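# Move the yellow sponge from desk onto bookcase

## Task

Take the yellow sponge that sits on the desk and set it on the top of the bookcase so it stays there without the robot holding it; at the end the hatched zone before the door must be empty, and the robot must be upright, neither fallen nor leaning.

## Robot and tools

Robot: a Hello Robot Stretch 3, with one arm. It has a two-wheel base (0.33 m long, 0.34 m wide), a lift that rides up a mast, and a telescoping arm that reaches out to the robot's right side. The base cannot slide sideways, so moving the gripper forward or back means driving the base. Spins happen about the point midway between the wheels, 0.05 m behind the front edge; with the arm in and wrist folded the swept circle has radius 0.28 m, and an unfolded level wrist reaches past it. Cameras: head_camera and nav_camera (both aimed by head_pan_rad and head_tilt_rad) and wrist_camera on the gripper.

Frames: the base frame has its origin on the floor between the drive wheels, x forward, y to the left, z up. hand_pose is reported in it, located where the closed fingertips meet. The odometry frame is the base frame as it was at the start; heading is positive leftward, -3.142 to 3.142.

Tool execute_actions takes "actions", a list run in order. Each action may hold "robot" (one command, a list of up to 8 commands run in sequence, or {"stop": true}), "steps" (1 to 450 control steps at 30 per second; default 1) and "until" (only alongside steps; ends the action early when all its conditions hold). An action of just {"steps": n} waits. An empty list only returns the current state and images. One bad value rejects the whole call and nothing runs.

A command may contain: "base" with exactly one key, either translate_m (metres, straight drive, positive forward, magnitude at most 1) or rotate_rad (radians, spin in place, positive counter-clockwise seen from above, magnitude at most 3.2). Both are offsets from where the base is when that command begins. "joints" takes absolute targets by name, one number each: lift_m 0 to 1.1 (arm height on mast), arm_m 0 to 0.52 (extension), wrist_yaw_rad -1.345 to 4.42 (0 along the arm, positive toward the front, 3.0 folded over the base), wrist_pitch_rad -1.57 to 0.451 (negative tips fingers down), wrist_roll_rad -2.911 to 2.911, gripper_m -0.089 to 0.179 (larger is wider; real fingertip gap is about 0.007 less when nearly shut and 0.025 less when fully open), head_pan_rad -3.953 to 1.73 (-1.57 looks along the arm), head_tilt_rad -1.53 to 0.419 (negative looks down). Unnamed joints keep their earlier target. "contact_limits": {"arm_m": effort percent 1 to 100} sets how hard the arm may push before it halts. In a queue, {"pause_s": s} waits up to 15 s. Base and joint motions of one command start together; a new command takes over at once and discards the rest of any older queue.

To wait until everything settles, use "steps": 450 with "until": {"robot": {"status": "ended"}}. Other conditions compare fields, e.g. {"lift_m": [">", 0.3]} or {"base_status": ["!=", "moving"]}; "any" in place of "robot" fires when any single motion or the queue ends.

Tool zoom_image: "camera" (head_camera, nav_camera or wrist_camera) and "region" [x0, y0, x1, y1] in pixels from the top-left, no larger than 504 by 504. Tool finished_scene: "scene" number; it ends the scene permanently, so let every motion finish first and be sure the sponge rests unsupported.

Result lines: base_status gives the distance traveled and the goal; joint_goals and joint_status per joint (moving, done, off_target, contact_stop, time_out, stopped, not_commanded, torque_fault); measured_speeds; refusals, queue (idle, running, done, dropped, stopped) and queue_left. on_its_own appears when the robot has changed a target itself, a joint is slack or servo-off, a motor at rest shows unusual effort, or base_tilt has drifted 3 degrees or more. lidar_m gives 12 distances in 30-degree sectors counter-clockwise from straight ahead (4th left, 7th behind, 10th right), in a plane 0.17 m up. wrist_depth_mm and head_depth_mm are 7x7 grids of depths. motor_effort is percent with the peak in brackets; base_odometry counts wheel turns, so slip looks like travel. base_tilt is in degrees, forward and right positive.

Gripping: command gripper_m below the sponge's width; to let go, open at least 0.02 beyond where the fingers made contact. Neither the reading nor "done" proves a grasp; check the wrist camera.

Speed: the base is quick only when stowed (lift_m under 0.30, arm_m under 0.03, wrist_yaw_rad over 2.54); otherwise 0.10 m/s and 0.63 rad/s.

Hazards: fold or unfold the wrist only with lift_m 0.32 to 0.95, pitch -0.4 and roll near 0; once folded the lift may drop to 0.25. With yaw below -0.4 keep pitch at -0.5 or lower. A blocked push with the gripper above roughly 0.45 m can topple the robot, and a repeat push after contact_stop is worse. Never drive while gripping or pressing something fixed, and avoid snagging furniture, especially reversing. If tilt appears, reverse the last move in small steps, free the gripper, and lower the lift to about 0.2 if it stays leaning. After contact_stop a joint goes slack. Long hard pushing can shut off a wrist servo for 10 s. Avoid drops, slams and hard hits; loose objects may occasionally get nudged.

Each tool is called after "Request:" as name(argument=value, ...), one argument or row to a line, values as JSON.

## Session

Request:
execute_actions(
  actions=[],
)

Scene clock: 0.00 s.
robot.base_odometry: x=+0.000 y=+0.000 heading=+0.000 (m, m, rad; robot's odometry frame)
robot.turned_by_wheels: +0.000 (rad since the last result)
robot.turned_by_imu: +0.000 (rad since the last result)
robot.base_tilt: forward=+0.6 right=+1.0 (deg)
robot.lidar_m: 2.16 1.80 1.79 1.98 2.44 2.01 2.42 1.17 1.67 1.34 2.35 2.18
robot.head_depth_mm: 1898 2443 2440 2430 2367 2325 2117 / 1895 2619 2678 2632 2538 2501 2297 / 1911 2791 2881 2837 2682 2652 2389 / 1919 2646 2772 2754 2696 2673 2468 / 1919 2406 2429 2422 2438 2419 2364 / 1923 2204 2177 2186 2182 2177 2182 / 1936 1980 1964 1983 1974 1979 1973
robot.base_status: not_commanded
robot.joint_positions: lift_m=+0.323 arm_m=-0.002 wrist_yaw_rad=+2.838 wrist_pitch_rad=-0.370 wrist_roll_rad=+0.013 gripper_m=+0.037 head_pan_rad=+0.004 head_tilt_rad=+0.014
robot.joint_goals: lift_m=+0.323 arm_m=-0.002 wrist_yaw_rad=+2.838 wrist_pitch_rad=-0.370 wrist_roll_rad=+0.013 gripper_m=+0.037 head_pan_rad=+0.004 head_tilt_rad=+0.014
robot.joint_status: lift_m=not_commanded arm_m=not_commanded wrist_yaw_rad=not_commanded wrist_pitch_rad=not_commanded wrist_roll_rad=not_commanded gripper_m=not_commanded head_pan_rad=not_commanded head_tilt_rad=not_commanded
robot.measured_speeds: translate_m=+0.000 rotate_rad=+0.000 lift_m=+0.000 arm_m=+0.000 wrist_yaw_rad=+0.000 wrist_pitch_rad=+0.000 wrist_roll_rad=+0.000 head_pan_rad=+0.000 head_tilt_rad=+0.000
robot: refusals=0 queue=idle queue_left=0
robot.motor_effort: left_wheel=+0 right_wheel=+0 lift_m=+21 arm_m=+1 wrist_yaw_rad=+0 wrist_pitch_rad=+8 wrist_roll_rad=+0 gripper_m=+1 head_pan_rad=+0 head_tilt_rad=+2 (%)
robot.hand_pose: x=+0.0475 y=+0.0769 z=+0.3468 quat_wxyz=(+0.234, +0.711, +0.022, +0.663) (m; robot's base frame)
robot.wrist_depth_mm: - - - - - - - / - - - - - - - / - - - - - - - / - 876 901 913 928 942 973 / 680 706 746 733 752 727 750 / 579 - 604 596 608 606 627 / 493 - 510 510 504 530 528
pictures: head_camera (sideways: a quarter turn clockwise sets it upright), nav_camera (sideways: a quarter turn counterclockwise sets it upright), wrist_camera
Images, in order (width x height): head_camera 896x504, nav_camera 672x504, wrist_camera 644x364.

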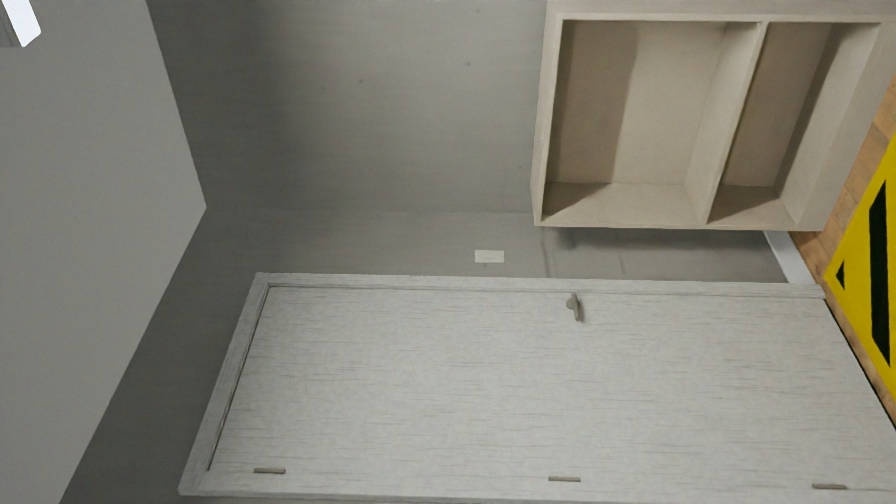

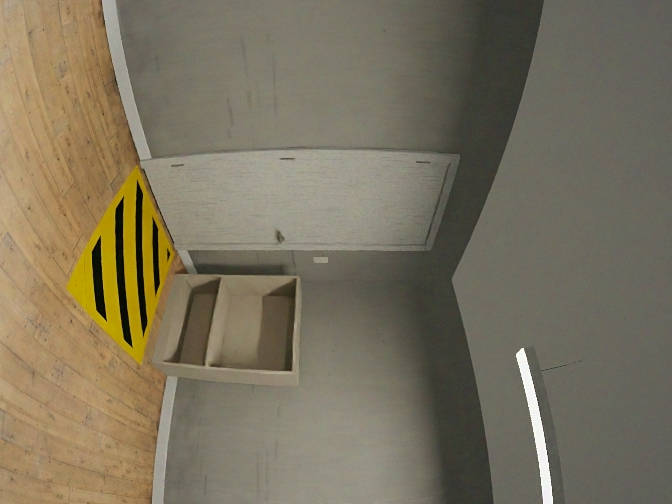

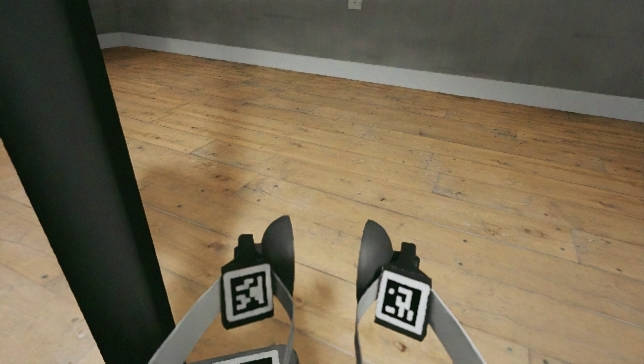

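Request:
execute_actions(
  actions=[
    {"robot":{"joints":{"head_pan_rad":-2.2,"head_tilt_rad":-0.5}},"steps":450,"until":{"robot":{"status":"ended"}}},
  ],
)

Scene clock: 3.03 s.
robot.base_odometry: x=+0.000 y=+0.000 heading=+0.000 (m, m, rad; robot's odometry frame)
robot.turned_by_wheels: +0.000 (rad since the last result)
robot.turned_by_imu: +0.000 (rad since the last result)
robot.base_tilt: forward=+0.5 right=+1.0 (deg)
robot.lidar_m: 2.16 1.80 1.79 1.99 2.44 2.01 2.42 1.17 1.68 1.34 2.34 2.19
robot.head_depth_mm: 1672 1804 1969 2179 2097 1654 1365 / 1681 1830 1988 2158 1952 1610 1365 / 1699 1842 2005 1858 1541 1597 1356 / 1714 1856 2033 1851 1538 1597 1349 / 1727 1875 2058 1861 1654 1618 1354 / 1759 1896 2082 1853 1656 1643 1352 / 1762 1917 2089 1937 1652 1642 1354
robot.base_status: not_commanded
robot.joint_positions: lift_m=+0.323 arm_m=-0.002 wrist_yaw_rad=+2.838 wrist_pitch_rad=-0.370 wrist_roll_rad=+0.013 gripper_m=+0.037 head_pan_rad=-2.193 head_tilt_rad=-0.493
robot.joint_goals: lift_m=+0.323 arm_m=-0.002 wrist_yaw_rad=+2.838 wrist_pitch_rad=-0.370 wrist_roll_rad=+0.013 gripper_m=+0.037 head_pan_rad=-2.200 head_tilt_rad=-0.500
robot.joint_status: lift_m=not_commanded arm_m=not_commanded wrist_yaw_rad=not_commanded wrist_pitch_rad=not_commanded wrist_roll_rad=not_commanded gripper_m=not_commanded head_pan_rad=done head_tilt_rad=done
robot.measured_speeds: translate_m=+0.000 rotate_rad=+0.000 lift_m=+0.000 arm_m=+0.000 wrist_yaw_rad=+0.000 wrist_pitch_rad=+0.000 wrist_roll_rad=+0.000 head_pan_rad=+0.000 head_tilt_rad=+0.000
robot: refusals=0 queue=done queue_left=0
robot.motor_effort: left_wheel=+0(0) right_wheel=+0(0) lift_m=+21(21) arm_m=+1(1) wrist_yaw_rad=+0(0) wrist_pitch_rad=+8(8) wrist_roll_rad=+0(0) gripper_m=+1(0) head_pan_rad=-3(35) head_tilt_rad=-3(34) (%)
robot.hand_pose: x=+0.0475 y=+0.0769 z=+0.3468 quat_wxyz=(+0.234, +0.711, +0.022, +0.663) (m; robot's base frame)
robot.wrist_depth_mm: - - - - - - - / - - - - - - - / - - - - - - - / - 890 878 903 927 964 952 / 682 716 738 729 769 753 750 / 574 - 592 593 613 617 617 / 493 - 504 509 504 519 528
pictures: head_camera (sideways: a quarter turn clockwise sets it upright), nav_camera (sideways: a quarter turn counterclockwise sets it upright), wrist_camera
Images, in order (width x height): head_camera 896x504, nav_camera 672x504, wrist_camera 644x364.

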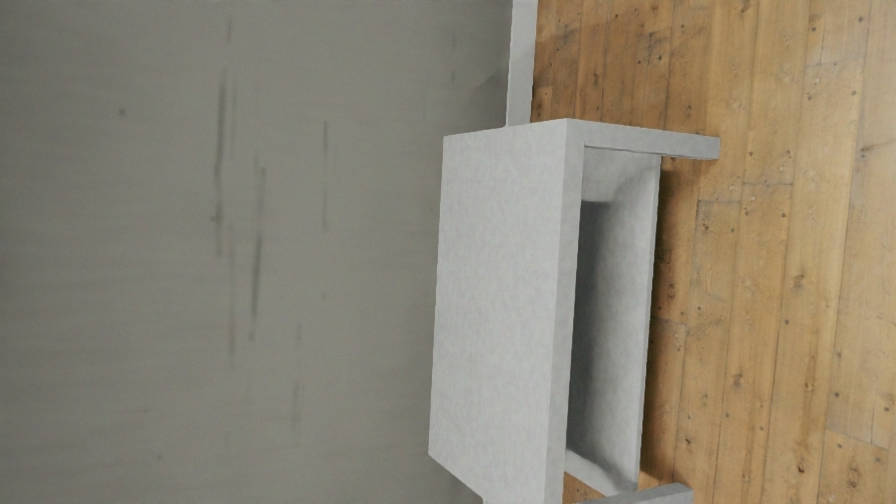

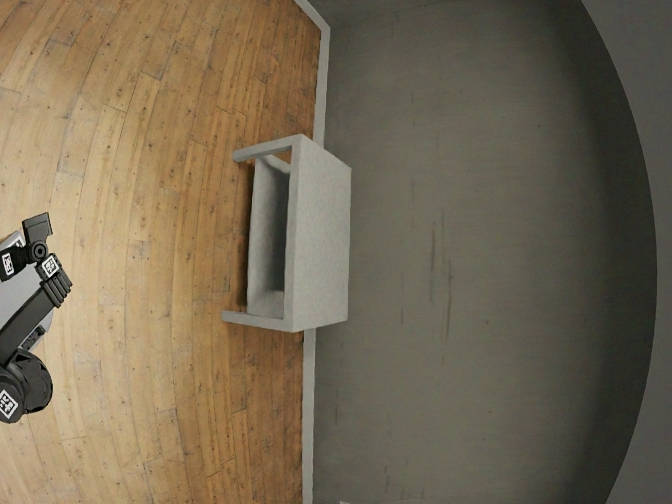

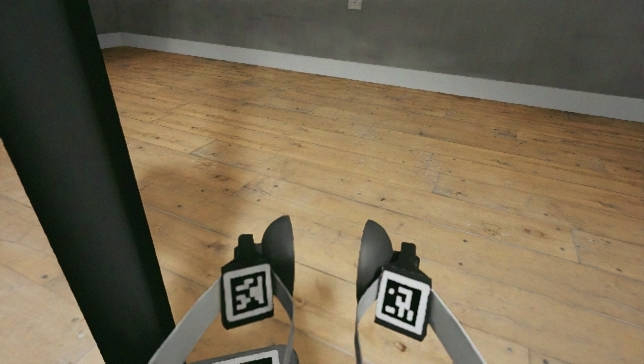

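Request:
execute_actions(
  actions=[
    {"robot":{"joints":{"head_pan_rad":-3.4,"head_tilt_rad":-0.4,"lift_m":0.28}},"steps":450,"until":{"robot":{"status":"ended"}}},
  ],
)

Scene clock: 5.23 s.
robot.base_odometry: x=+0.000 y=+0.000 heading=+0.000 (m, m, rad; robot's odometry frame)
robot.turned_by_wheels: +0.000 (rad since the last result)
robot.turned_by_imu: +0.000 (rad since the last result)
robot.base_tilt: forward=+0.6 right=+1.0 (deg)
robot.lidar_m: 2.16 1.80 1.79 1.99 2.45 2.01 2.42 1.17 1.67 1.34 2.35 2.19
robot.head_depth_mm: 2072 2210 1996 2471 2277 1805 1452 / 2184 2327 2477 2679 2277 1795 1451 / 2287 2425 2612 2804 2367 1798 1446 / 2386 2564 2745 2949 2352 1800 1447 / 2508 2690 2896 3062 2364 1795 1447 / 2632 2850 3087 3175 2348 1796 1436 / 2503 2615 2747 2833 2351 1783 1444
robot.base_status: not_commanded
robot.joint_positions: lift_m=+0.280 arm_m=-0.002 wrist_yaw_rad=+2.838 wrist_pitch_rad=-0.371 wrist_roll_rad=+0.013 gripper_m=+0.037 head_pan_rad=-3.393 head_tilt_rad=-0.408
robot.joint_goals: lift_m=+0.280 arm_m=-0.002 wrist_yaw_rad=+2.838 wrist_pitch_rad=-0.371 wrist_roll_rad=+0.013 gripper_m=+0.037 head_pan_rad=-3.400 head_tilt_rad=-0.400
robot.joint_status: lift_m=done arm_m=not_commanded wrist_yaw_rad=not_commanded wrist_pitch_rad=not_commanded wrist_roll_rad=not_commanded gripper_m=not_commanded head_pan_rad=done head_tilt_rad=done
robot.measured_speeds: translate_m=+0.000 rotate_rad=+0.000 lift_m=+0.000 arm_m=+0.000 wrist_yaw_rad=+0.000 wrist_pitch_rad=+0.000 wrist_roll_rad=+0.000 head_pan_rad=+0.000 head_tilt_rad=+0.000
robot: refusals=0 queue=done queue_left=0
robot.motor_effort: left_wheel=+1(0) right_wheel=+0(0) lift_m=+12(22) arm_m=+1(1) wrist_yaw_rad=+0(0) wrist_pitch_rad=+9(9) wrist_roll_rad=+0(0) gripper_m=+0(0) head_pan_rad=-3(34) head_tilt_rad=+5(14) (%)
robot.hand_pose: x=+0.0475 y=+0.0768 z=+0.3039 quat_wxyz=(+0.234, +0.711, +0.022, +0.663) (m; robot's base frame)
robot.wrist_depth_mm: - - - - - - - / - - - - - - - / - - - - - - - / - 806 821 836 830 857 871 / 612 650 669 667 693 681 680 / 523 - 555 536 555 552 560 / 454 - - 464 459 478 477
pictures: head_camera (sideways: a quarter turn clockwise sets it upright), nav_camera (sideways: a quarter turn counterclockwise sets it upright), wrist_camera
Images, in order (width x height): head_camera 896x504, nav_camera 672x504, wrist_camera 644x364.

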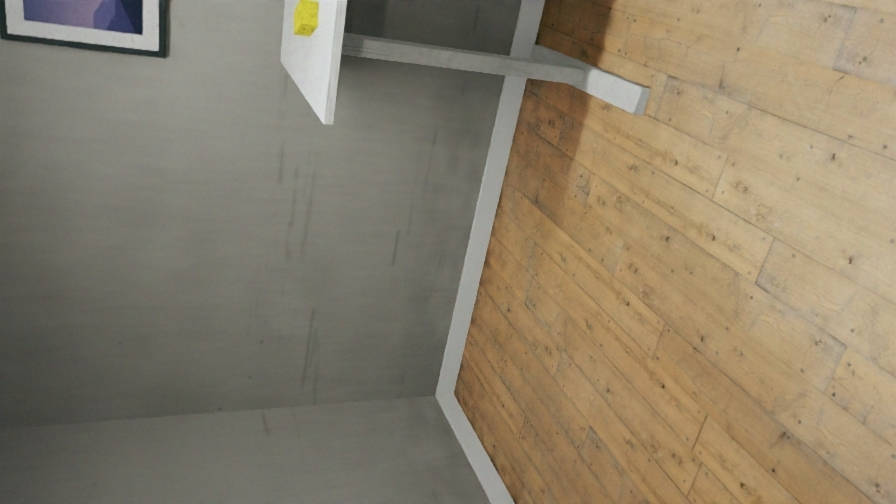

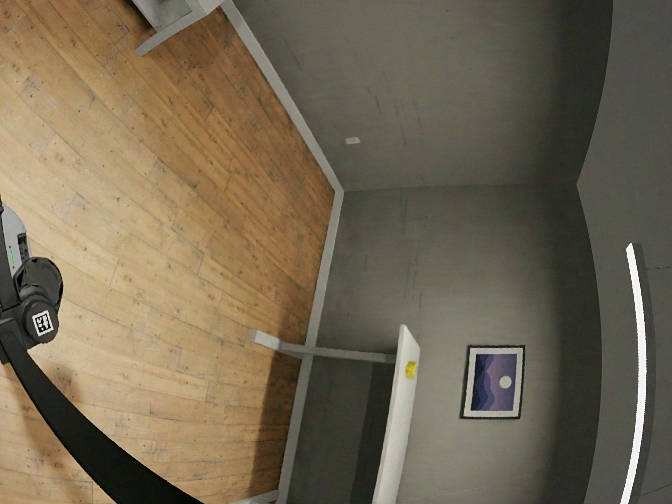

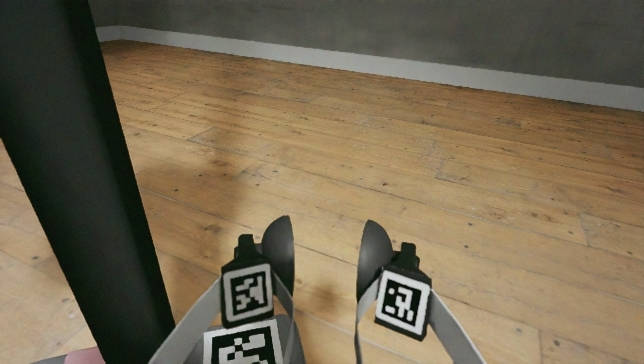

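Request:
execute_actions(
  actions=[
    {"robot":[{"base":{"rotate_rad":-0.6},"joints":{"head_pan_rad":-1.57,"head_tilt_rad":-0.6}},{"base":{"translate_m":-1}},{"base":{"translate_m":-0.22}},{"base":{"rotate_rad":-1.57}},{"joints":{"lift_m":0.92,"wrist_pitch_rad":-0.4}}],"steps":450,"until":{"robot":{"status":"ended"}}},
    {"steps":450,"until":{"robot":{"status":"ended"}}},
  ],
)

Scene clock: 25.17 s.
robot.base_odometry: x=-1.007 y=+0.689 heading=-2.170 (m, m, rad; robot's odometry frame)
robot.turned_by_wheels: -2.170 (rad since the last result)
robot.turned_by_imu: -2.167 (rad since the last result)
robot.base_tilt: forward=+0.5 right=+1.2 (deg)
robot.lidar_m: 1.85 1.47 2.15 3.38 2.46 1.94 1.91 1.29 1.24 0.79 1.32 1.88
robot.head_depth_mm: 1015 1112 892 633 543 - - / 1027 1125 888 632 543 1591 - / 1036 1135 886 630 1627 1580 - / 1047 1155 885 629 1650 1579 - / 1058 1153 882 628 1048 1529 - / 1070 1178 883 627 1685 1508 1316 / 1081 1193 1293 626 1707 1506 1269
robot.base_status: done (rotate_rad -1.5699 of -1.5700)
robot.joint_positions: lift_m=+0.920 arm_m=-0.002 wrist_yaw_rad=+2.838 wrist_pitch_rad=-0.417 wrist_roll_rad=+0.013 gripper_m=+0.037 head_pan_rad=-1.577 head_tilt_rad=-0.593
robot.joint_goals: lift_m=+0.920 arm_m=-0.002 wrist_yaw_rad=+2.838 wrist_pitch_rad=-0.400 wrist_roll_rad=+0.013 gripper_m=+0.037 head_pan_rad=-1.570 head_tilt_rad=-0.600
robot.joint_status: lift_m=done arm_m=not_commanded wrist_yaw_rad=not_commanded wrist_pitch_rad=done wrist_roll_rad=not_commanded gripper_m=not_commanded head_pan_rad=done head_tilt_rad=done
robot.measured_speeds: translate_m=+0.000 rotate_rad=+0.000 lift_m=+0.000 arm_m=+0.000 wrist_yaw_rad=+0.000 wrist_pitch_rad=+0.000 wrist_roll_rad=+0.000 head_pan_rad=+0.000 head_tilt_rad=+0.000
robot: refusals=0 queue=done queue_left=0
robot.motor_effort: left_wheel=+2(10) right_wheel=-2(9) lift_m=+29(32) arm_m=+1(1) wrist_yaw_rad=+0(0) wrist_pitch_rad=+8(9) wrist_roll_rad=+0(0) gripper_m=+0(0) head_pan_rad=+3(39) head_tilt_rad=-3(20) (%)
robot.hand_pose: x=+0.0459 y=+0.0715 z=+0.9325 quat_wxyz=(+0.250, +0.710, +0.039, +0.657) (m; robot's base frame)
robot.wrist_depth_mm: - - - - - - - / - - - - - - - / - - - - - - - / - - - - - - - / - - - - - - - / - - - - - - - / - - - - - - -
pictures: head_camera (sideways: a quarter turn clockwise sets it upright), nav_camera (sideways: a quarter turn counterclockwise sets it upright), wrist_camera
Images, in order (width x height): head_camera 896x504, nav_camera 672x504, wrist_camera 644x364.

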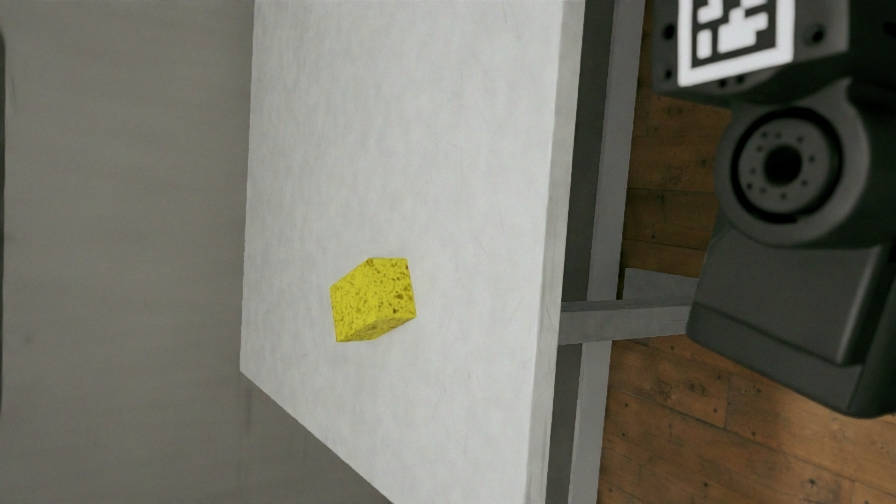

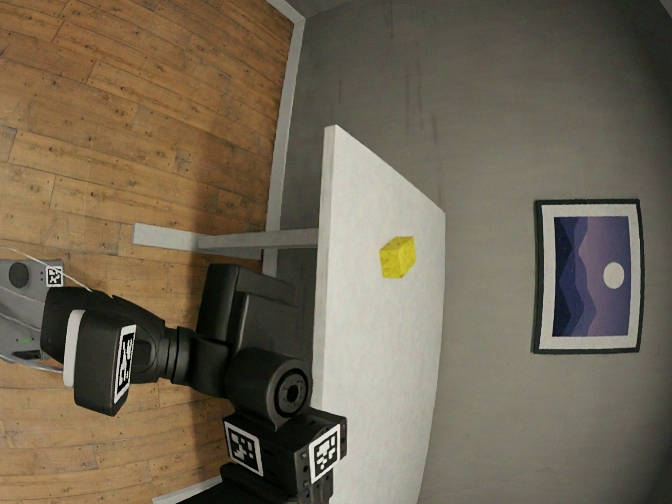

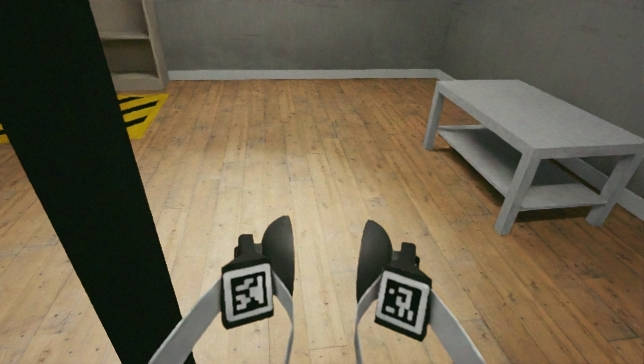

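Request:
execute_actions(
  actions=[
    {"robot":[{"joints":{"wrist_yaw_rad":1.4,"gripper_m":0.16}},{"joints":{"lift_m":1.02}},{"joints":{"wrist_yaw_rad":0.3,"arm_m":0.12}}],"steps":450,"until":{"robot":{"status":"ended"}}},
  ],
)

Scene clock: 32.00 s.
robot.base_odometry: x=-1.007 y=+0.689 heading=-2.170 (m, m, rad; robot's odometry frame)
robot.turned_by_wheels: +0.000 (rad since the last result)
robot.turned_by_imu: +0.000 (rad since the last result)
robot.base_tilt: forward=+0.7 right=+1.2 (deg)
robot.lidar_m: 1.85 1.47 2.15 3.37 2.46 1.94 1.91 1.29 1.24 0.79 1.32 1.88
robot.head_depth_mm: 1012 1080 - - 1051 1512 1284 / 1025 1096 - - 1622 1514 1280 / 1036 1124 - - 1664 1516 1280 / 1046 1152 - - 1668 1517 1274 / 1053 1153 911 655 1051 1399 1246 / 1074 1180 879 653 1694 1509 1272 / 1081 1193 1292 627 1712 1501 1282
robot.base_status: done (rotate_rad -1.5699 of -1.5700)
robot.joint_positions: lift_m=+1.020 arm_m=+0.120 wrist_yaw_rad=+0.301 wrist_pitch_rad=-0.417 wrist_roll_rad=+0.013 gripper_m=+0.160 head_pan_rad=-1.577 head_tilt_rad=-0.593
robot.joint_goals: lift_m=+1.020 arm_m=+0.120 wrist_yaw_rad=+0.300 wrist_pitch_rad=-0.400 wrist_roll_rad=+0.013 gripper_m=+0.160 head_pan_rad=-1.570 head_tilt_rad=-0.600
robot.joint_status: lift_m=done arm_m=done wrist_yaw_rad=done wrist_pitch_rad=done wrist_roll_rad=not_commanded gripper_m=done head_pan_rad=done head_tilt_rad=done
robot.measured_speeds: translate_m=+0.000 rotate_rad=+0.000 lift_m=+0.000 arm_m=+0.000 wrist_yaw_rad=+0.000 wrist_pitch_rad=+0.000 wrist_roll_rad=+0.000 head_pan_rad=+0.000 head_tilt_rad=+0.000
robot: refusals=0 queue=done queue_left=0
robot.motor_effort: left_wheel=+2(2) right_wheel=-2(3) lift_m=+30(31) arm_m=+5(7) wrist_yaw_rad=-2(4) wrist_pitch_rad=+8(8) wrist_roll_rad=+0(0) gripper_m=+1(83) head_pan_rad=+3(3) head_tilt_rad=-4(3) (%)
robot.hand_pose: x=+0.0451 y=-0.4791 z=+1.0324 quat_wxyz=(+0.702, +0.248, -0.666, -0.043) (m; robot's base frame)
robot.wrist_depth_mm: - - - 867 793 688 640 / - - - 923 713 723 678 / - - - 480 494 506 515 / - - 367 362 321 385 389 / - 301 297 300 303 312 310 / 262 246 250 252 255 258 263 / - 227 216 218 220 217 232
pictures: head_camera (sideways: a quarter turn clockwise sets it upright), nav_camera (sideways: a quarter turn counterclockwise sets it upright), wrist_camera
Images, in order (width x height): head_camera 896x504, nav_camera 672x504, wrist_camera 644x364.

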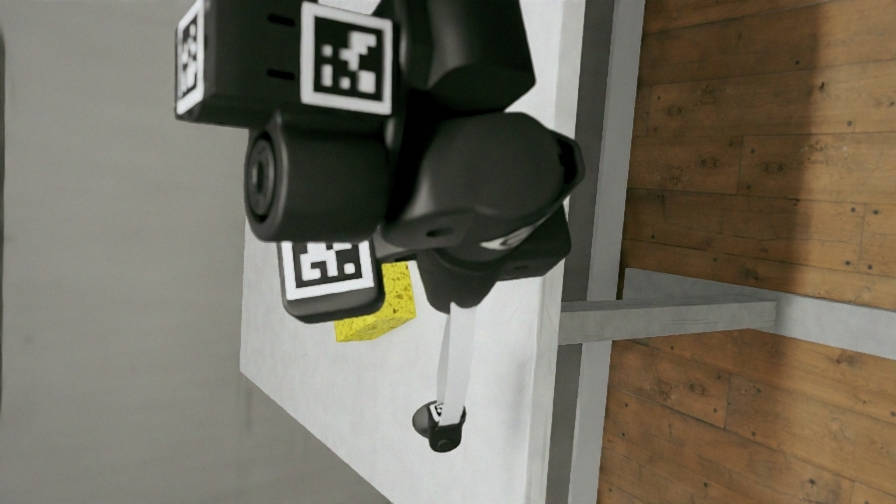

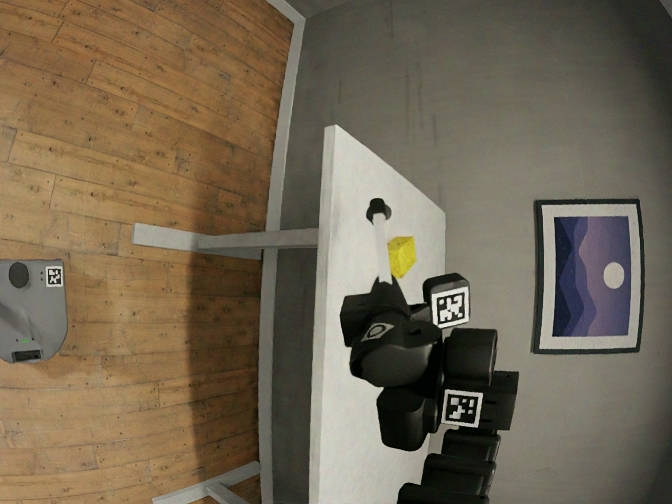

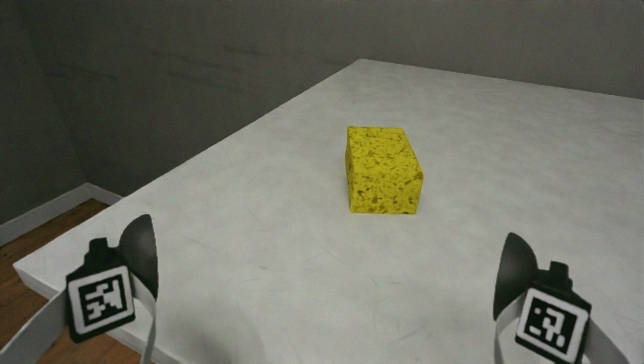

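Request:
execute_actions(
  actions=[
    {"robot":{"joints":{"lift_m":0.985,"arm_m":0.275}},"steps":450,"until":{"robot":{"status":"ended"}}},
  ],
)

Scene clock: 35.47 s.
robot.base_odometry: x=-1.007 y=+0.689 heading=-2.170 (m, m, rad; robot's odometry frame)
robot.turned_by_wheels: +0.000 (rad since the last result)
robot.turned_by_imu: +0.000 (rad since the last result)
robot.base_tilt: forward=+0.5 right=+1.1 (deg)
robot.lidar_m: 1.85 1.47 2.16 3.37 2.46 1.94 1.91 1.28 1.24 0.79 1.32 1.88
robot.head_depth_mm: 1011 1093 - 609 542 1518 1278 / 1023 1097 - 620 542 1512 1278 / 1036 1114 - 605 1628 1509 1278 / 1048 1146 - 593 1647 1507 1279 / 1057 1150 882 628 1053 1397 1244 / 1071 1177 883 626 1685 1503 1275 / 1083 1192 1290 625 1706 1508 1273
robot.base_status: done (rotate_rad -1.5699 of -1.5700)
robot.joint_positions: lift_m=+0.986 arm_m=+0.275 wrist_yaw_rad=+0.301 wrist_pitch_rad=-0.417 wrist_roll_rad=+0.013 gripper_m=+0.160 head_pan_rad=-1.577 head_tilt_rad=-0.593
robot.joint_goals: lift_m=+0.985 arm_m=+0.275 wrist_yaw_rad=+0.300 wrist_pitch_rad=-0.400 wrist_roll_rad=+0.013 gripper_m=+0.160 head_pan_rad=-1.570 head_tilt_rad=-0.600
robot.joint_status: lift_m=done arm_m=done wrist_yaw_rad=done wrist_pitch_rad=done wrist_roll_rad=not_commanded gripper_m=done head_pan_rad=done head_tilt_rad=done
robot.measured_speeds: translate_m=+0.000 rotate_rad=+0.000 lift_m=+0.000 arm_m=+0.000 wrist_yaw_rad=+0.000 wrist_pitch_rad=+0.000 wrist_roll_rad=+0.000 head_pan_rad=+0.000 head_tilt_rad=+0.000
robot: refusals=0 queue=done queue_left=0
robot.motor_effort: left_wheel=+2(2) right_wheel=-2(2) lift_m=+12(28) arm_m=+5(4) wrist_yaw_rad=+0(2) wrist_pitch_rad=+8(8) wrist_roll_rad=+0(0) gripper_m=+1(1) head_pan_rad=+3(3) head_tilt_rad=-3(3) (%)
robot.hand_pose: x=+0.0449 y=-0.6342 z=+0.9983 quat_wxyz=(+0.702, +0.248, -0.666, -0.043) (m; robot's base frame)
robot.wrist_depth_mm: - 958 808 713 659 586 537 / - - 898 568 593 585 555 / - - 388 398 405 413 429 / - 297 300 225 313 318 325 / 243 250 245 182 240 257 260 / 208 205 207 167 204 213 217 / - 176 179 179 182 180 191
pictures: head_camera (sideways: a quarter turn clockwise sets it upright), nav_camera (sideways: a quarter turn counterclockwise sets it upright), wrist_camera
Images, in order (width x height): head_camera 896x504, nav_camera 672x504, wrist_camera 644x364.

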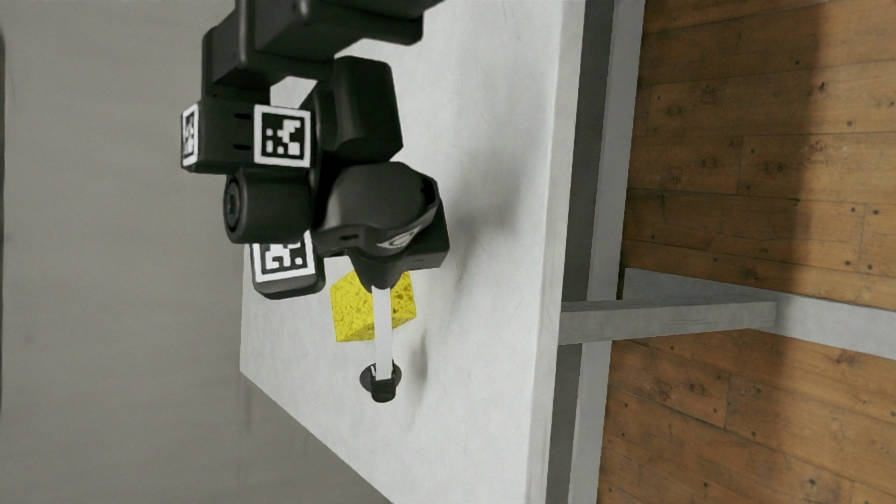

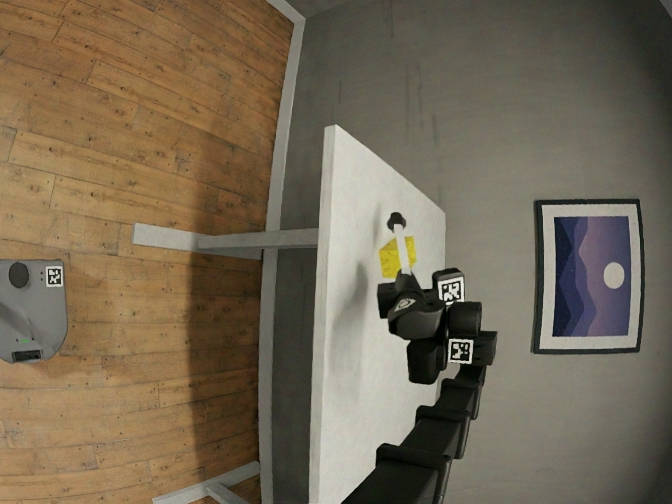

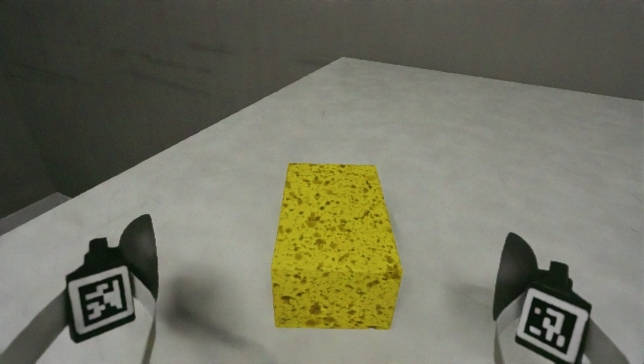

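Request:
execute_actions(
  actions=[
    {"robot":[{"base":{"translate_m":0.012},"joints":{"lift_m":0.968,"arm_m":0.325}},{"joints":{"gripper_m":0.02}},{"joints":{"lift_m":1.02}}],"steps":450,"until":{"robot":{"status":"ended"}}},
  ],
)

Scene clock: 41.73 s.
robot.base_odometry: x=-1.014 y=+0.679 heading=-2.170 (m, m, rad; robot's odometry frame)
robot.turned_by_wheels: +0.000 (rad since the last result)
robot.turned_by_imu: +0.000 (rad since the last result)
robot.base_tilt: forward=+0.6 right=+1.1 (deg)
robot.lidar_m: 1.84 1.46 2.15 3.39 2.48 1.95 1.93 1.30 1.24 0.79 1.32 1.87
robot.head_depth_mm: 1014 - 845 633 543 1518 1276 / 1021 - 820 633 1601 1514 1277 / 1036 - 796 630 1629 1509 1278 / 1045 1119 754 630 1640 1511 1282 / 1059 1148 832 628 1066 1293 1249 / 1073 1182 881 625 1686 1511 1272 / 1084 1195 1309 627 1701 1501 1274
robot.base_status: done (translate_m +0.0120 of +0.0120)
robot.joint_positions: lift_m=+1.019 arm_m=+0.325 wrist_yaw_rad=+0.301 wrist_pitch_rad=-0.418 wrist_roll_rad=+0.013 gripper_m=+0.024 head_pan_rad=-1.577 head_tilt_rad=-0.593
robot.joint_goals: lift_m=+1.020 arm_m=+0.325 wrist_yaw_rad=+0.300 wrist_pitch_rad=-0.400 wrist_roll_rad=+0.013 gripper_m=+0.023 head_pan_rad=-1.570 head_tilt_rad=-0.600
robot.joint_status: lift_m=done arm_m=done wrist_yaw_rad=done wrist_pitch_rad=done wrist_roll_rad=not_commanded gripper_m=done head_pan_rad=done head_tilt_rad=done
robot.measured_speeds: translate_m=+0.000 rotate_rad=+0.000 lift_m=+0.000 arm_m=+0.000 wrist_yaw_rad=+0.000 wrist_pitch_rad=+0.000 wrist_roll_rad=+0.000 head_pan_rad=+0.000 head_tilt_rad=+0.000
robot: refusals=0 queue=done queue_left=0
robot.motor_effort: left_wheel=+2(5) right_wheel=-3(4) lift_m=+30(32) arm_m=+5(5) wrist_yaw_rad=+0(0) wrist_pitch_rad=+8(8) wrist_roll_rad=+0(0) gripper_m=-19(92) head_pan_rad=+3(3) head_tilt_rad=-4(3) (%)
robot.hand_pose: x=+0.0449 y=-0.6841 z=+1.0323 quat_wxyz=(+0.702, +0.248, -0.666, -0.043) (m; robot's base frame)
robot.wrist_depth_mm: - 875 757 670 593 550 495 / - 963 841 713 630 574 526 / - - 924 476 485 499 508 / - - 363 186 371 376 389 / - 290 293 156 290 310 311 / 252 246 133 134 135 256 260 / 212 213 202 117 121 223 224
pictures: head_camera (sideways: a quarter turn clockwise sets it upright), nav_camera (sideways: a quarter turn counterclockwise sets it upright), wrist_camera
Images, in order (width x height): head_camera 896x504, nav_camera 672x504, wrist_camera 644x364.

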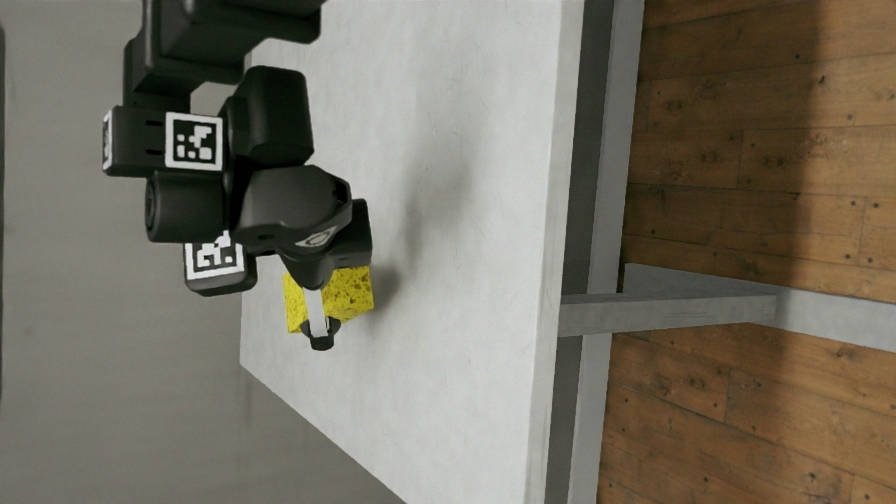

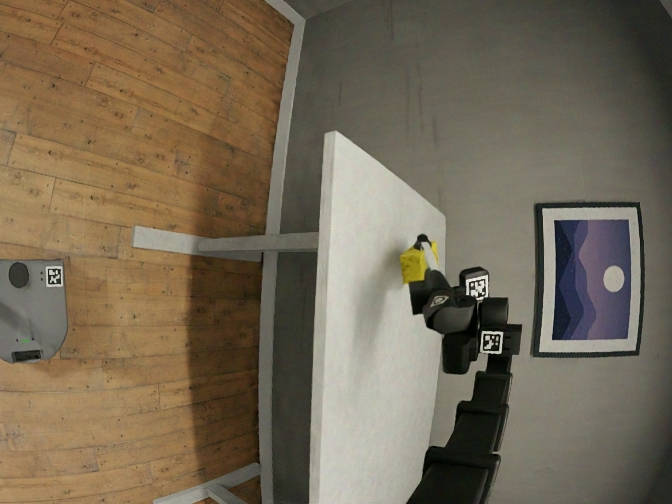

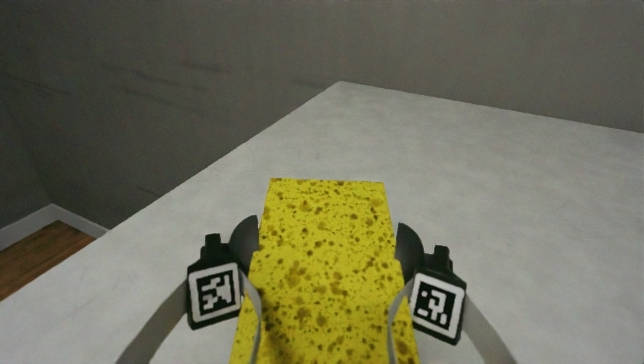

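Request:
execute_actions(
  actions=[
    {"robot":[{"joints":{"arm_m":0,"wrist_yaw_rad":1.5}},{"base":{"rotate_rad":1.665},"joints":{"lift_m":0.65}},{"base":{"translate_m":0.84},"joints":{"wrist_yaw_rad":2.7,"lift_m":0.28}},{"base":{"translate_m":1}},{"base":{"translate_m":1}},{"base":{"rotate_rad":2.12}},{"joints":{"lift_m":1.1,"wrist_yaw_rad":0.8,"head_tilt_rad":-0.7}}],"steps":450,"until":{"robot":{"status":"ended"}}},
    {"steps":450,"until":{"robot":{"status":"ended"}}},
    {"steps":450,"until":{"robot":{"status":"ended"}}},
  ],
)

Scene clock: 79.33 s.
robot.base_odometry: x=+1.472 y=-0.695 heading=+1.615 (m, m, rad; robot's odometry frame)
robot.turned_by_wheels: +3.785 (rad since the last result)
robot.turned_by_imu: +3.790 (rad since the last result)
robot.base_tilt: forward=+0.6 right=+1.2 (deg)
robot.lidar_m: 1.53 2.57 3.62 2.33 2.42 1.65 0.91 0.77 0.77 0.59 1.23 1.33
robot.head_depth_mm: - - - - - 1215 1219 / - - - - 1207 1319 1217 / - 741 - - 959 1171 1218 / 919 739 - - - 1279 1212 / 981 791 - - 1464 1358 1219 / 1049 - - - 1545 1406 1214 / 1201 - 1308 300 1591 1409 1216
robot.base_status: done (rotate_rad +2.1199 of +2.1200)
robot.joint_positions: lift_m=+1.099 arm_m=+0.000 wrist_yaw_rad=+0.802 wrist_pitch_rad=-0.420 wrist_roll_rad=+0.013 gripper_m=+0.024 head_pan_rad=-1.577 head_tilt_rad=-0.691
robot.joint_goals: lift_m=+1.100 arm_m=+0.000 wrist_yaw_rad=+0.800 wrist_pitch_rad=-0.400 wrist_roll_rad=+0.013 gripper_m=+0.023 head_pan_rad=-1.570 head_tilt_rad=-0.700
robot.joint_status: lift_m=done arm_m=done wrist_yaw_rad=done wrist_pitch_rad=done wrist_roll_rad=not_commanded gripper_m=done head_pan_rad=done head_tilt_rad=done
robot.measured_speeds: translate_m=+0.000 rotate_rad=+0.000 lift_m=+0.000 arm_m=+0.000 wrist_yaw_rad=+0.000 wrist_pitch_rad=+0.000 wrist_roll_rad=+0.000 head_pan_rad=+0.000 head_tilt_rad=+0.000
robot: refusals=0 queue=done queue_left=0
robot.motor_effort: left_wheel=-2(7) right_wheel=+3(12) lift_m=+30(31) arm_m=-3(1) wrist_yaw_rad=-2(3) wrist_pitch_rad=+10(10) wrist_roll_rad=+0(0) gripper_m=-19(19) head_pan_rad=+3(3) head_tilt_rad=-4(16) (%)
robot.hand_pose: x=+0.1396 y=-0.3012 z=+1.1118 quat_wxyz=(+0.691, +0.406, -0.584, +0.131) (m; robot's base frame)
robot.wrist_depth_mm: - - - - - - 840 / - - - - - 776 641 / - - - - - - 462 / - - - 186 - - 753 / - - - 155 - - 749 / - - 133 134 135 967 745 / - - - 117 121 849 746
pictures: head_camera (sideways: a quarter turn clockwise sets it upright), nav_camera (sideways: a quarter turn counterclockwise sets it upright), wrist_camera
Images, in order (width x height): head_camera 896x504, nav_camera 672x504, wrist_camera 644x364.

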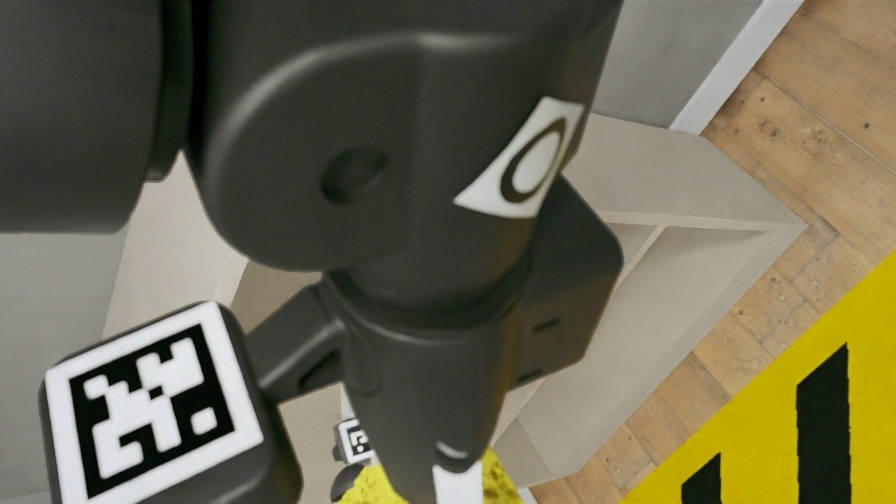

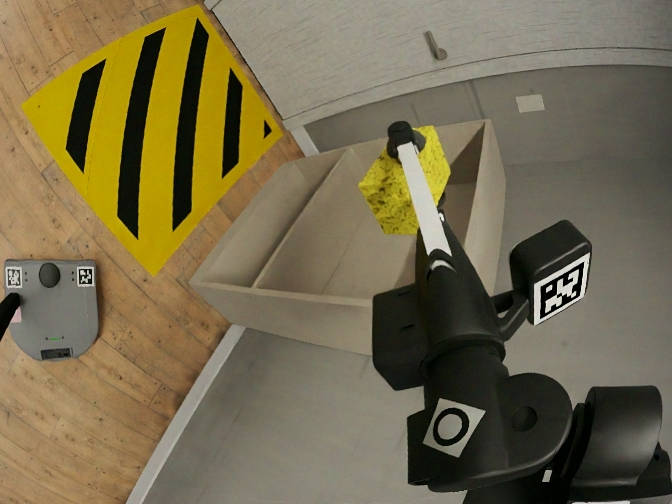

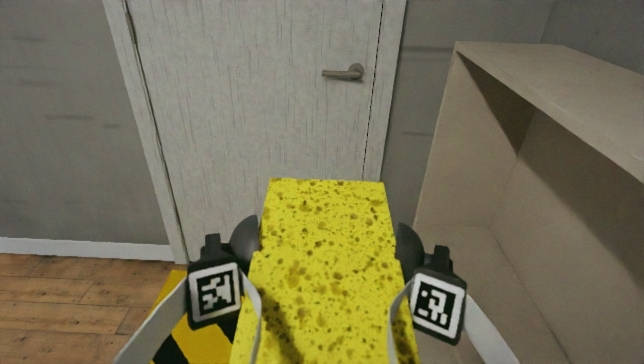

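Request:
execute_actions(
  actions=[
    {"robot":{"joints":{"wrist_yaw_rad":0.2,"arm_m":0.44,"wrist_pitch_rad":-0.36,"head_tilt_rad":-0.4}},"steps":450,"until":{"robot":{"status":"ended"}}},
  ],
)

Scene clock: 84.97 s.
robot.base_odometry: x=+1.472 y=-0.695 heading=+1.615 (m, m, rad; robot's odometry frame)
robot.turned_by_wheels: +0.000 (rad since the last result)
robot.turned_by_imu: +0.000 (rad since the last result)
robot.base_tilt: forward=+0.6 right=+1.1 (deg)
robot.lidar_m: 1.54 2.56 3.62 2.33 2.42 1.64 0.91 0.77 0.77 0.59 1.23 1.34
robot.head_depth_mm: 711 - 790 821 885 941 1014 / 766 815 857 731 800 914 1065 / 826 - 918 654 672 749 850 / 901 964 748 781 1126 1155 939 / 991 1066 1088 1149 1271 1167 1233 / 1094 1190 1137 1317 1405 1205 1330 / 1233 1330 1129 1312 1372 1445 1399
robot.base_status: done (rotate_rad +2.1199 of +2.1200)
robot.joint_positions: lift_m=+1.099 arm_m=+0.440 wrist_yaw_rad=+0.200 wrist_pitch_rad=-0.383 wrist_roll_rad=+0.013 gripper_m=+0.024 head_pan_rad=-1.577 head_tilt_rad=-0.408
robot.joint_goals: lift_m=+1.100 arm_m=+0.440 wrist_yaw_rad=+0.200 wrist_pitch_rad=-0.360 wrist_roll_rad=+0.013 gripper_m=+0.023 head_pan_rad=-1.570 head_tilt_rad=-0.400
robot.joint_status: lift_m=done arm_m=done wrist_yaw_rad=done wrist_pitch_rad=done wrist_roll_rad=not_commanded gripper_m=done head_pan_rad=done head_tilt_rad=done
robot.measured_speeds: translate_m=+0.000 rotate_rad=+0.000 lift_m=+0.000 arm_m=+0.000 wrist_yaw_rad=+0.000 wrist_pitch_rad=+0.000 wrist_roll_rad=+0.000 head_pan_rad=+0.000 head_tilt_rad=+0.000
robot: refusals=0 queue=done queue_left=0
robot.motor_effort: left_wheel=-2(2) right_wheel=+3(3) lift_m=+30(30) arm_m=+5(6) wrist_yaw_rad=+0(4) wrist_pitch_rad=+11(11) wrist_roll_rad=+0(0) gripper_m=-19(19) head_pan_rad=+3(3) head_tilt_rad=+4(28) (%)
robot.hand_pose: x=+0.0240 y=-0.8089 z=+1.1202 quat_wxyz=(+0.700, +0.203, -0.682, -0.066) (m; robot's base frame)
robot.wrist_depth_mm: 654 719 727 455 329 258 213 / 684 721 643 485 346 267 218 / 699 426 438 441 360 278 225 / 734 326 328 185 344 288 233 / 763 261 265 155 264 279 240 / 835 219 133 134 135 233 236 / 894 188 179 117 121 198 199
pictures: head_camera (sideways: a quarter turn clockwise sets it upright), nav_camera (sideways: a quarter turn counterclockwise sets it upright), wrist_camera
Images, in order (width x height): head_camera 896x504, nav_camera 672x504, wrist_camera 644x364.

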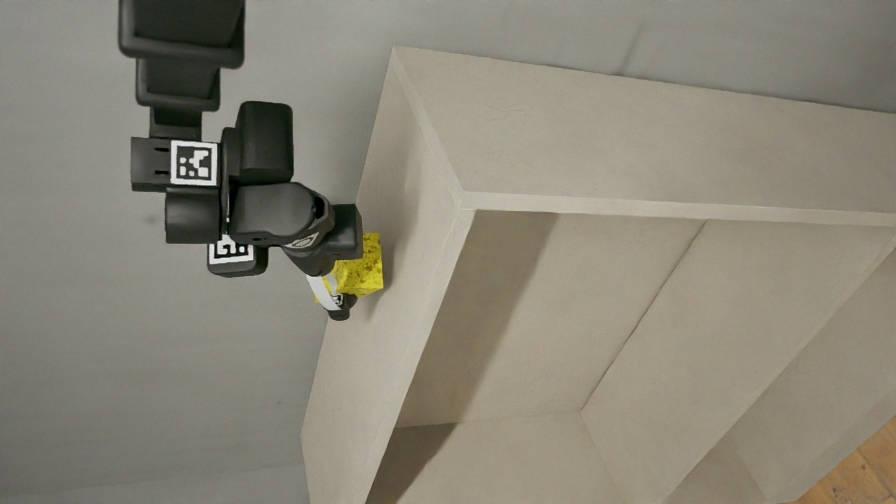

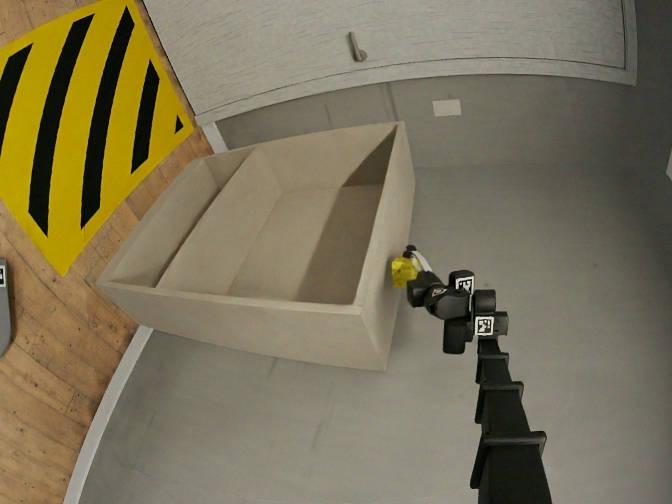

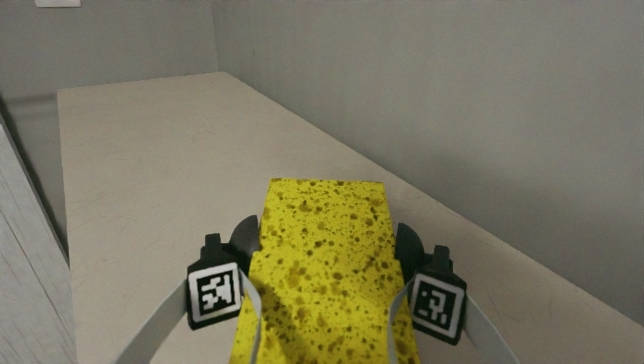

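Request:
execute_actions(
  actions=[
    {"robot":{"joints":{"lift_m":1.074}},"steps":450,"until":{"robot":{"status":"ended"}}},
    {"robot":[{"joints":{"gripper_m":0.12}},{"joints":{"lift_m":1.1,"arm_m":0.3}},{"base":{"translate_m":-0.15},"joints":{"arm_m":0,"wrist_yaw_rad":0,"head_tilt_rad":-0.8}}],"steps":450,"until":{"robot":{"status":"ended"}}},
  ],
)

Scene clock: 94.43 s.
robot.base_odometry: x=+1.478 y=-0.845 heading=+1.615 (m, m, rad; robot's odometry frame)
robot.turned_by_wheels: +0.000 (rad since the last result)
robot.turned_by_imu: +0.000 (rad since the last result)
robot.base_tilt: forward=+0.7 right=+1.0 (deg)
robot.lidar_m: 1.66 2.78 3.70 1.76 1.77 1.44 0.79 0.67 0.67 0.60 1.17 1.44
robot.head_depth_mm: - - - - 1008 1183 1177 / - - - - 1179 1288 1175 / - - - - 1308 1336 1169 / - 657 779 910 1142 1311 1170 / 760 600 692 829 1037 1282 1172 / 671 1063 1279 1198 1435 1336 1170 / 709 1212 1409 1265 1516 1335 1171
robot.base_status: done (translate_m -0.1500 of -0.1500)
robot.joint_positions: lift_m=+1.100 arm_m=+0.000 wrist_yaw_rad=+0.000 wrist_pitch_rad=-0.377 wrist_roll_rad=+0.013 gripper_m=+0.120 head_pan_rad=-1.577 head_tilt_rad=-0.790
robot.joint_goals: lift_m=+1.100 arm_m=+0.000 wrist_yaw_rad=+0.000 wrist_pitch_rad=-0.360 wrist_roll_rad=+0.013 gripper_m=+0.120 head_pan_rad=-1.570 head_tilt_rad=-0.800
robot.joint_status: lift_m=done arm_m=done wrist_yaw_rad=done wrist_pitch_rad=done wrist_roll_rad=not_commanded gripper_m=done head_pan_rad=done head_tilt_rad=done
robot.measured_speeds: translate_m=+0.000 rotate_rad=+0.000 lift_m=+0.000 arm_m=+0.000 wrist_yaw_rad=+0.000 wrist_pitch_rad=+0.000 wrist_roll_rad=+0.000 head_pan_rad=+0.000 head_tilt_rad=+0.000
robot: refusals=0 queue=done queue_left=0
robot.motor_effort: left_wheel=-1(5) right_wheel=+2(4) lift_m=+30(31) arm_m=-3(3) wrist_yaw_rad=+0(4) wrist_pitch_rad=+8(11) wrist_roll_rad=+0(0) gripper_m=+0(83) head_pan_rad=+3(3) head_tilt_rad=-5(32) (%)
robot.hand_pose: x=-0.0215 y=-0.3746 z=+1.1215 quat_wxyz=(+0.690, +0.132, -0.699, -0.134) (m; robot's base frame)
robot.wrist_depth_mm: 957 - 825 611 494 407 352 / 933 663 570 630 521 428 364 / - - 452 503 549 449 377 / - - 446 527 575 469 399 / - - 469 591 636 490 418 / - - 538 643 678 484 429 / - - 816 730 733 595 452
pictures: head_camera (sideways: a quarter turn clockwise sets it upright), nav_camera (sideways: a quarter turn counterclockwise sets it upright), wrist_camera
Images, in order (width x height): head_camera 896x504, nav_camera 672x504, wrist_camera 644x364.

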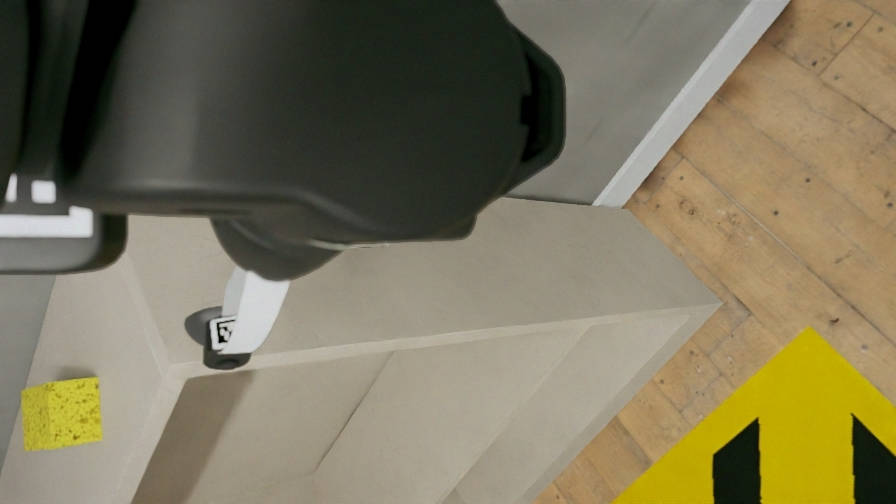

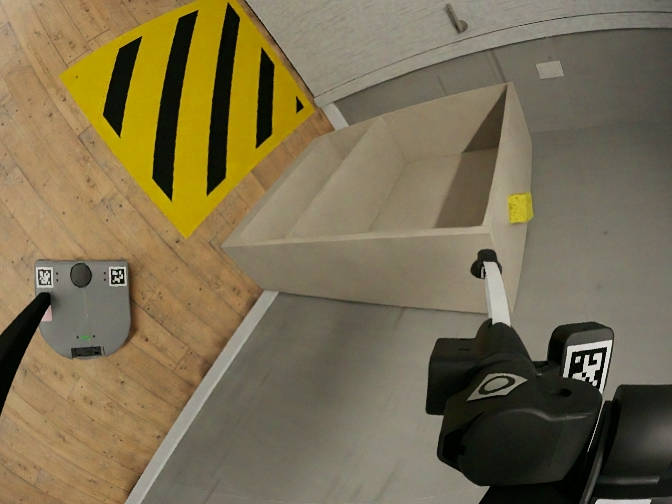

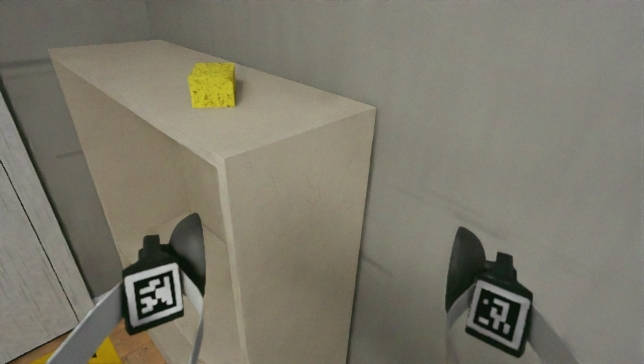

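Request:
finished_scene(
  scene=1,
)

The scene is finished: the task was done.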